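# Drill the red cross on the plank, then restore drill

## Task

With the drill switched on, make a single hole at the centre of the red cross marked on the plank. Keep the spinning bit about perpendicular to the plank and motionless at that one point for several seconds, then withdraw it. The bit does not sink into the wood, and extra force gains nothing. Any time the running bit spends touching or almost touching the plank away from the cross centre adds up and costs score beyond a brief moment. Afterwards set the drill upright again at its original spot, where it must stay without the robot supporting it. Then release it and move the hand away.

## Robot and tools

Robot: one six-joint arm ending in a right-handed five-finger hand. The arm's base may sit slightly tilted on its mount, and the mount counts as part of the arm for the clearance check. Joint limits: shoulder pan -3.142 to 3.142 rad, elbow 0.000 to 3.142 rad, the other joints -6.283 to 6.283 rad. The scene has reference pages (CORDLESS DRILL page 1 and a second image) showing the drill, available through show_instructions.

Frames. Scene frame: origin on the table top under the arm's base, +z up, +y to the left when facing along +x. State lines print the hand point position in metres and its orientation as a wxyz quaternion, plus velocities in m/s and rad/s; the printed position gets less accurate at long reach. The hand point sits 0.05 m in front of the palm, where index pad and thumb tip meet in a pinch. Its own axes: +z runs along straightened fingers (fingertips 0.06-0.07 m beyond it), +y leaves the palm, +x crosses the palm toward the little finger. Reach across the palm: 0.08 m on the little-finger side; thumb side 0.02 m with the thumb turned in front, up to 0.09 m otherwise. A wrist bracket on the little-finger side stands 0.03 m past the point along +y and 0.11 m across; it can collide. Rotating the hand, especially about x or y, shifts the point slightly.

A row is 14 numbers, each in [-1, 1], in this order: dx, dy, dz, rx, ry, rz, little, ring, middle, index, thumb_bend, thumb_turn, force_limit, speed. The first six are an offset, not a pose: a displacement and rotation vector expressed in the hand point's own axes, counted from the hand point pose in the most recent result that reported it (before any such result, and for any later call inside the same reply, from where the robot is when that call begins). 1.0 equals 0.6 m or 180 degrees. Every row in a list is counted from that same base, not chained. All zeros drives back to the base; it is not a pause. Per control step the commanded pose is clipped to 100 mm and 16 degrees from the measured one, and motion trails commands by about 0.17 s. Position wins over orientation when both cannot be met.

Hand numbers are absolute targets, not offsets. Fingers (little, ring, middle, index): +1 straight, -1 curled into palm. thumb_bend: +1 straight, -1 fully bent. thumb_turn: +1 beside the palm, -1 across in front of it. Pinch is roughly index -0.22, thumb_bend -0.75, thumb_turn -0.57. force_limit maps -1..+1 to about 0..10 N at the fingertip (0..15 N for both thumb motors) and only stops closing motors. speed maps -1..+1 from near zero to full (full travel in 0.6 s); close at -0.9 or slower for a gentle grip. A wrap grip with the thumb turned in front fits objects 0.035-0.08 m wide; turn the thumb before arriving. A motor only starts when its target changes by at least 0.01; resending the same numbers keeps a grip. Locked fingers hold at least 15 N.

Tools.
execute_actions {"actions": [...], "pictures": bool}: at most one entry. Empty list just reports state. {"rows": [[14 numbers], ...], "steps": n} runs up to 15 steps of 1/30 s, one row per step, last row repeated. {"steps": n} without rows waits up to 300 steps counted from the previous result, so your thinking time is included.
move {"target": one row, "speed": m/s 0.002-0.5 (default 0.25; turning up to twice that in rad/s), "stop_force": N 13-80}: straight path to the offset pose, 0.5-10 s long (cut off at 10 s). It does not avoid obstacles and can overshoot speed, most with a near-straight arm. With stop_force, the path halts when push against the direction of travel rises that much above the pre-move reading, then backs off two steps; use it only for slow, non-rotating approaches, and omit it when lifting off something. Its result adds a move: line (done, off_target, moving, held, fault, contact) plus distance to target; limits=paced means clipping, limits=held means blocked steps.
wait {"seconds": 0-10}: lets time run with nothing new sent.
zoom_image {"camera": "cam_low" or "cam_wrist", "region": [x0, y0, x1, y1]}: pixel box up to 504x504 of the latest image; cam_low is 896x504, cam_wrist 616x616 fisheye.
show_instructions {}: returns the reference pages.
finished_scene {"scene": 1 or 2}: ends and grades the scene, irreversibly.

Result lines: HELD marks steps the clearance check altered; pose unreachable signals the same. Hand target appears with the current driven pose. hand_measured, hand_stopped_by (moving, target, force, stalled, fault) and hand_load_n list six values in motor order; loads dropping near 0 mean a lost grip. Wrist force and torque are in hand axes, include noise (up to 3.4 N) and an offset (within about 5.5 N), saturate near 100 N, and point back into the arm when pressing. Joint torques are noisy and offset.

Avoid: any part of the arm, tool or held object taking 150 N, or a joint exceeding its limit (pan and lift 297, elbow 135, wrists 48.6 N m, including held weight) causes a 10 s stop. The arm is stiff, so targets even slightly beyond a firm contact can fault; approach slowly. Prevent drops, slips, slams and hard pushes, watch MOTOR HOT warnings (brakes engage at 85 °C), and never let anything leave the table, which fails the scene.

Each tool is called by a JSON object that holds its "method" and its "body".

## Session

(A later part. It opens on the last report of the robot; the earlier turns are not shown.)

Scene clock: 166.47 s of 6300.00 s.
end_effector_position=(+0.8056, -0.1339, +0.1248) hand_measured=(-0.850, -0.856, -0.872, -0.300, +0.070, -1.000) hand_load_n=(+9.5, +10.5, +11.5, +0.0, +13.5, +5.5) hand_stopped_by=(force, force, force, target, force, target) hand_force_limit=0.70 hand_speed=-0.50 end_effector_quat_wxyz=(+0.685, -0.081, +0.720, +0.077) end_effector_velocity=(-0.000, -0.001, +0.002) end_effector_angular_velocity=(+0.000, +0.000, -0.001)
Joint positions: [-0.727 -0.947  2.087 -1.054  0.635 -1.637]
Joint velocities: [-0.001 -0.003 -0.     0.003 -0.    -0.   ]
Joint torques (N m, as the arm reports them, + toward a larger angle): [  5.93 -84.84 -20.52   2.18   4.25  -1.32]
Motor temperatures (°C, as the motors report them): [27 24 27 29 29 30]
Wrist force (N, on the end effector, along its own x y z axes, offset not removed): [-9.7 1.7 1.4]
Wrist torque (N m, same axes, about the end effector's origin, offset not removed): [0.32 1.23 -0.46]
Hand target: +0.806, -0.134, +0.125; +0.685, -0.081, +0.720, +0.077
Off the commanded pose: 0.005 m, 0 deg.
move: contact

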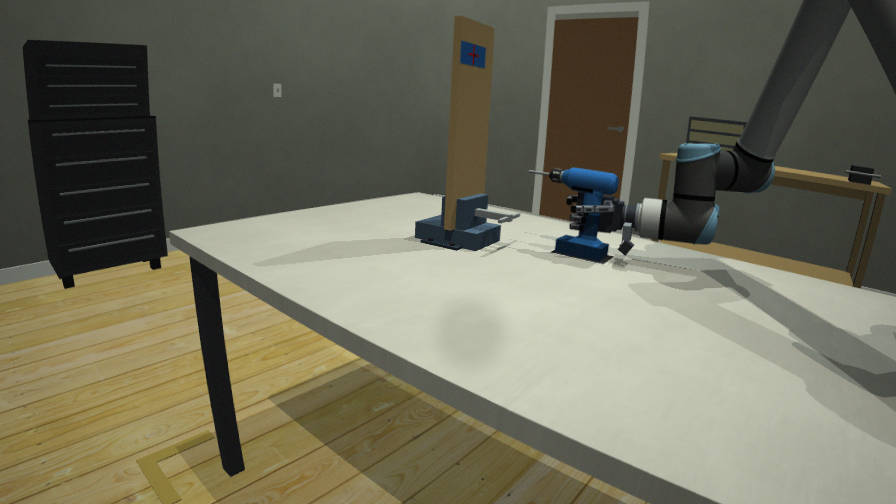

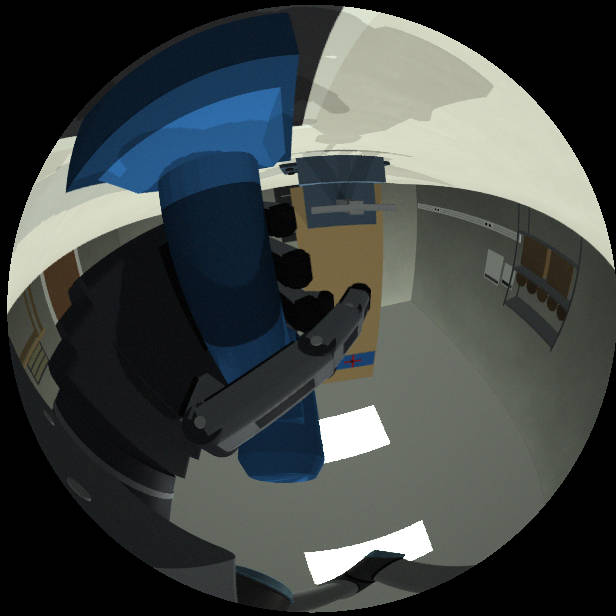

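{"method": "move", "body": {"target": [-0.001,0,0,0,0,0,1,1,1,1,1,-1,0.7,-0.4], "speed": 0.005}}

{"method": "move", "body": {"target": [0.004,-0.012,-0.033,0,0,0,1,1,1,1,1,-1,0.7,-0.4], "speed": 0.02}}

{"method": "zoom_image", "body": {"camera": "cam_low", "region": [520, 150, 700, 290]}}

Scene clock: 171.60 s of 6300.00 s.
end_effector_position=(+0.8057, -0.1339, +0.1254) hand_measured=(+1.000, +1.000, +1.000, +1.000, +1.000, -1.000) hand_load_n=(+0.0, +0.0, +0.0, +0.0, +0.0, +0.0) hand_stopped_by=(target, target, target, target, target, target) hand_force_limit=0.70 hand_speed=-0.40 end_effector_quat_wxyz=(+0.685, -0.081, +0.720, +0.077) end_effector_velocity=(+0.001, -0.000, -0.000) end_effector_angular_velocity=(-0.000, -0.000, +0.000)
Joint positions: [-0.727 -0.948  2.087 -1.053  0.635 -1.637]
Joint velocities: [ 0.     0.001 -0.001 -0.     0.    -0.   ]
Joint torques (N m, as the arm reports them, + toward a larger angle): [ 11.66 -90.47 -25.52   1.56   3.67   1.24]
Motor temperatures (°C, as the motors report them): [27 24 27 29 29 30]
Wrist force (N, on the end effector, along its own x y z axes, offset not removed): [-0.8 -2.1 -0.4]
Wrist torque (N m, same axes, about the end effector's origin, offset not removed): [-0.26 0.06 -0.24]
Hand target: +0.806, -0.134, +0.125; +0.685, -0.081, +0.720, +0.077
Off the commanded pose: 0.000 m, 0 deg.
move: done

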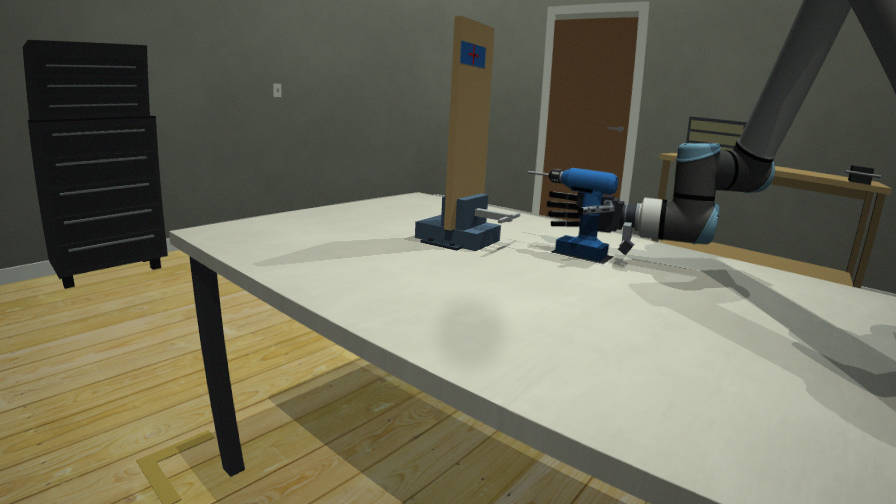

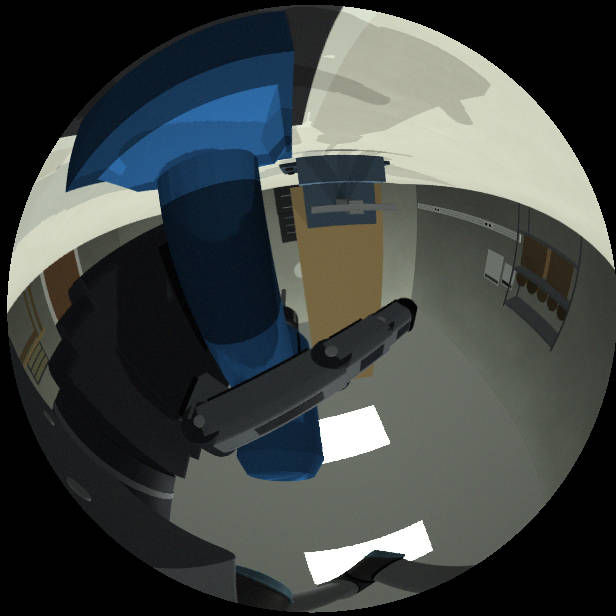

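Scene clock: 172.97 s of 6300.00 s.
end_effector_position=(+0.7882, -0.1451, +0.1240) hand_measured=(+1.000, +1.000, +1.000, +1.000, +1.000, -1.000) hand_load_n=(+0.0, +0.0, +0.0, +0.0, +0.0, +0.0) hand_stopped_by=(target, target, target, target, target, target) hand_force_limit=0.70 hand_speed=-0.40 end_effector_quat_wxyz=(+0.685, -0.081, +0.720, +0.077) end_effector_velocity=(-0.003, -0.001, -0.001) end_effector_angular_velocity=(+0.001, +0.001, +0.001)
Joint positions: [-0.762 -0.954  2.108 -1.064  0.601 -1.643]
Joint velocities: [-0.004  0.     0.003 -0.001 -0.005 -0.001]
Joint torques (N m, as the arm reports them, + toward a larger angle): [-10.03 -90.1   -9.92  -2.92  -3.56  -2.16]
Motor temperatures (°C, as the motors report them): [27 24 27 29 29 30]
Wrist force (N, on the end effector, along its own x y z axes, offset not removed): [-3.9 -3.0 3.4]
Wrist torque (N m, same axes, about the end effector's origin, offset not removed): [-0.80 0.19 -0.26]
Hand target: +0.788, -0.145, +0.124; +0.685, -0.081, +0.720, +0.077
Off the commanded pose: 0.000 m, 0 deg.
move: done

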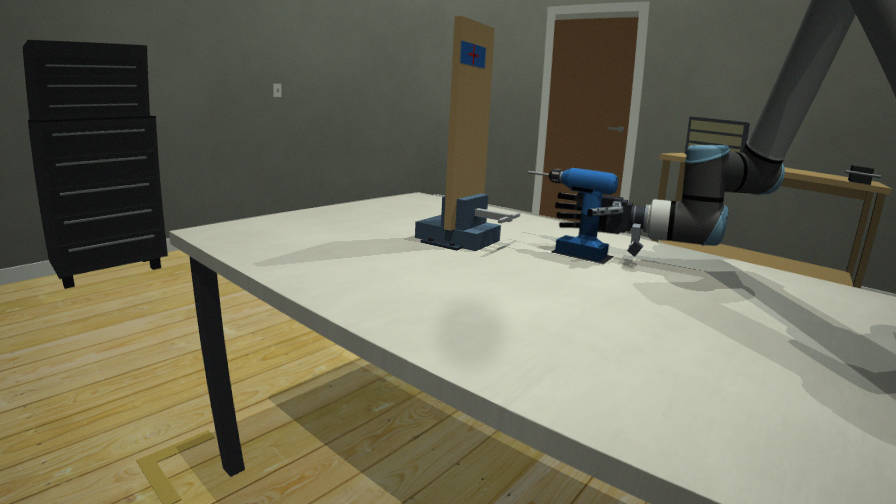

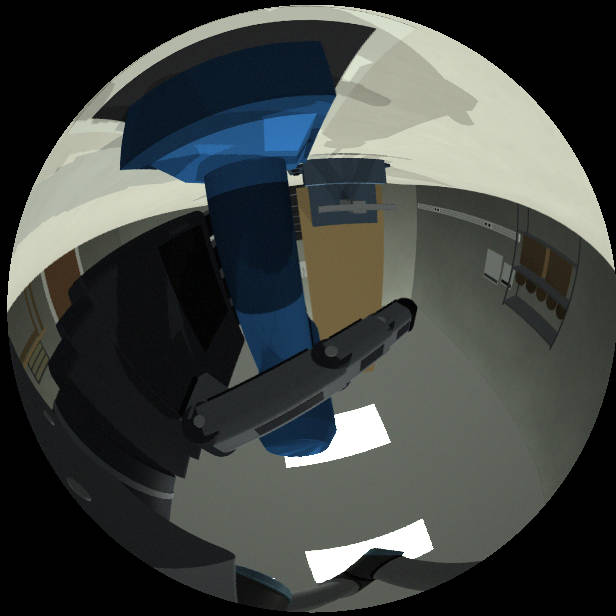

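Region (520, 150, 700, 290) of cam_low's 896x504 image, scaled by 2.800, with more detail than that image has.

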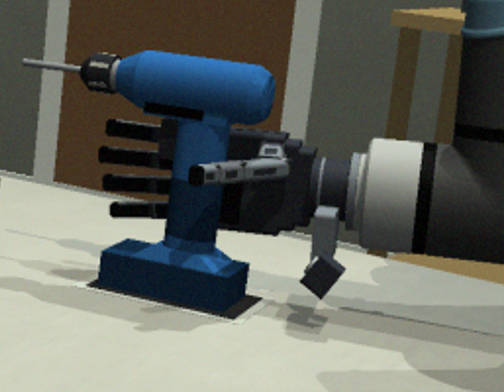

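{"method": "move", "body": {"target": [0.012,-0.03,-0.26,0.04,0,0.002,1,1,1,1,1,-1,0.7,-0.4], "speed": 0.08}}

Scene clock: 178.17 s of 6300.00 s.
end_effector_position=(+0.6402, -0.1973, +0.1246) hand_measured=(+1.000, +1.000, +1.000, +1.000, +1.000, -1.000) hand_load_n=(+0.0, +0.0, +0.0, +0.0, +0.0, +0.0) hand_stopped_by=(target, target, target, target, target, target) hand_force_limit=0.70 hand_speed=-0.40 end_effector_quat_wxyz=(+0.688, -0.035, +0.724, +0.034) end_effector_velocity=(-0.002, -0.001, +0.001) end_effector_angular_velocity=(-0.002, -0.001, -0.001)
Joint positions: [-1.033 -1.045  2.357 -1.196  0.456 -1.672]
Joint velocities: [-0.005 -0.002  0.002 -0.002 -0.004 -0.001]
Joint torques (N m, as the arm reports them, + toward a larger angle): [-12.65 -73.33  -6.23  -2.41  -3.87  -2.28]
Motor temperatures (°C, as the motors report them): [27 24 27 29 29 30]
Wrist force (N, on the end effector, along its own x y z axes, offset not removed): [-0.7 2.0 -0.1]
Wrist torque (N m, same axes, about the end effector's origin, offset not removed): [-0.06 0.03 0.00]
Hand target: +0.640, -0.197, +0.125; +0.688, -0.035, +0.724, +0.034
Off the commanded pose: 0.000 m, 0 deg.
move: done

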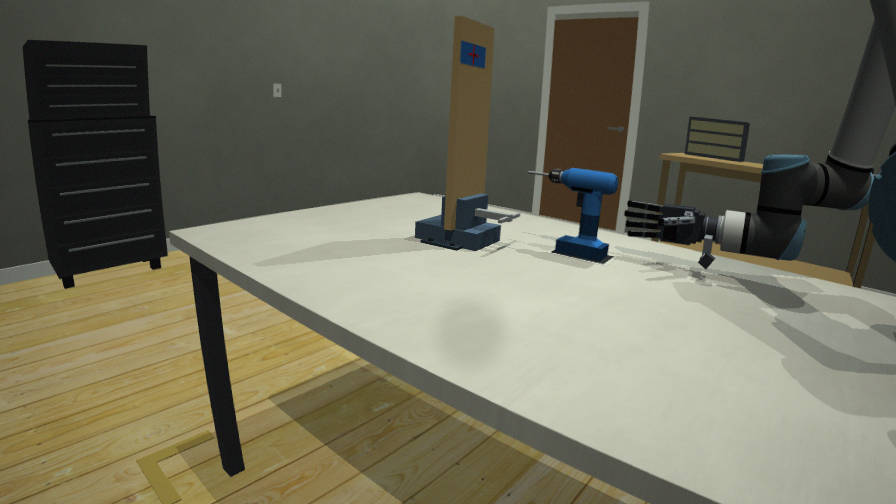

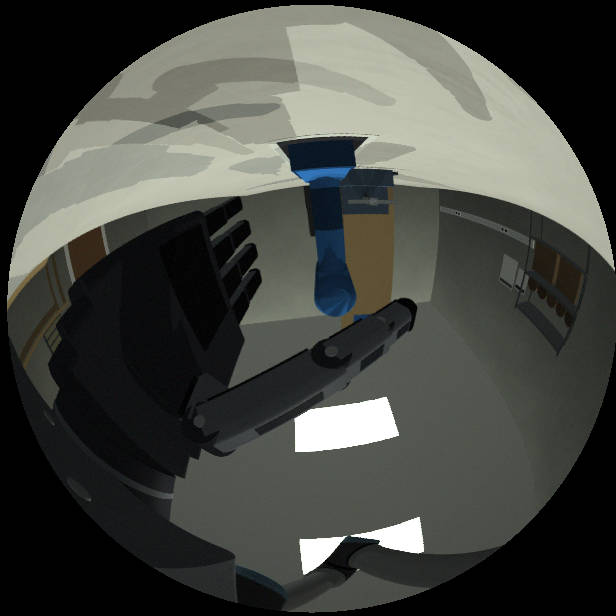

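{"method": "move", "body": {"target": [-0.12,-0.05,-0.06,0.08,0,0.004,1,1,1,1,1,-1,0.7,-0.4], "speed": 0.1}}

Scene clock: 181.17 s of 6300.00 s.
end_effector_position=(+0.6110, -0.2302, +0.1980) hand_measured=(+1.000, +1.000, +1.000, +1.000, +1.000, -1.000) hand_load_n=(+0.0, +0.0, +0.0, +0.0, +0.0, +0.0) hand_stopped_by=(target, target, target, target, target, target) hand_force_limit=0.70 hand_speed=-0.40 end_effector_quat_wxyz=(+0.687, +0.056, +0.722, -0.052) end_effector_velocity=(-0.001, -0.000, +0.002) end_effector_angular_velocity=(+0.001, +0.001, -0.006)
Joint positions: [-1.08  -1.265  2.466 -1.118  0.659 -1.634]
Joint velocities: [-0.    -0.007  0.002  0.006  0.006  0.   ]
Joint torques (N m, as the arm reports them, + toward a larger angle): [-13.06 -60.08  -5.34   1.62   4.2    1.43]
Motor temperatures (°C, as the motors report them): [27 24 27 29 29 30]
Wrist force (N, on the end effector, along its own x y z axes, offset not removed): [-2.5 -5.2 0.1]
Wrist torque (N m, same axes, about the end effector's origin, offset not removed): [-0.76 0.24 -0.28]
Hand target: +0.611, -0.230, +0.198; +0.687, +0.056, +0.722, -0.052
Off the commanded pose: 0.000 m, 0 deg.
move: done

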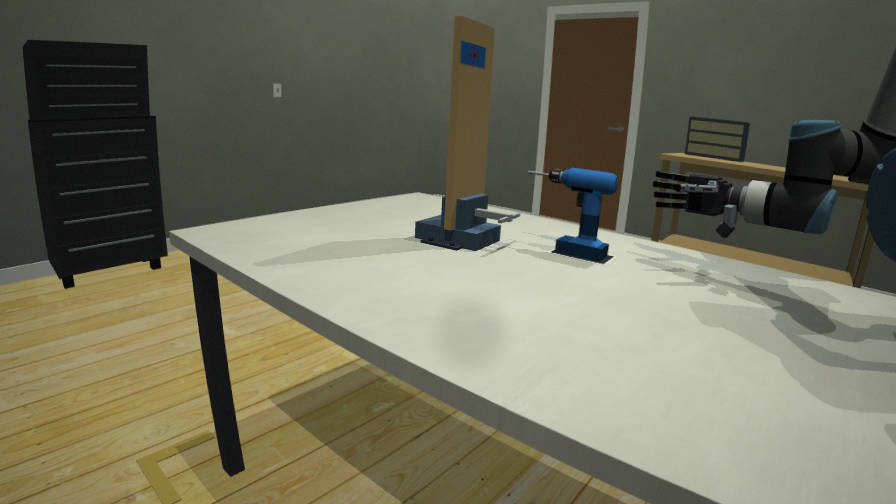

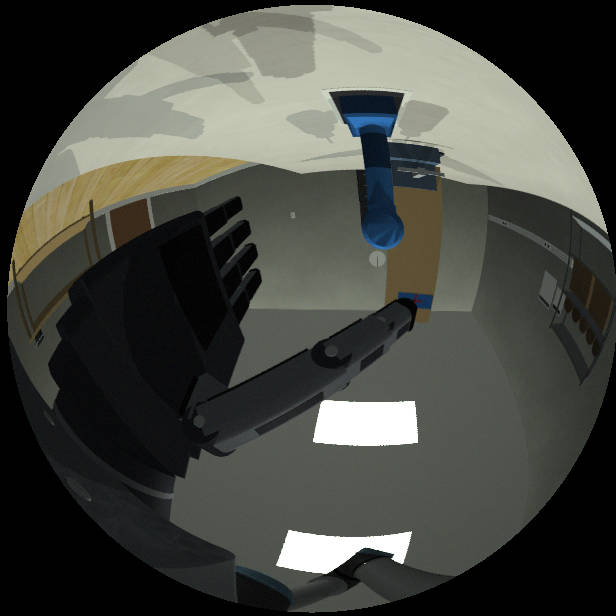

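{"method": "finished_scene", "body": {"scene": 2}}

The scene is finished: the task was done.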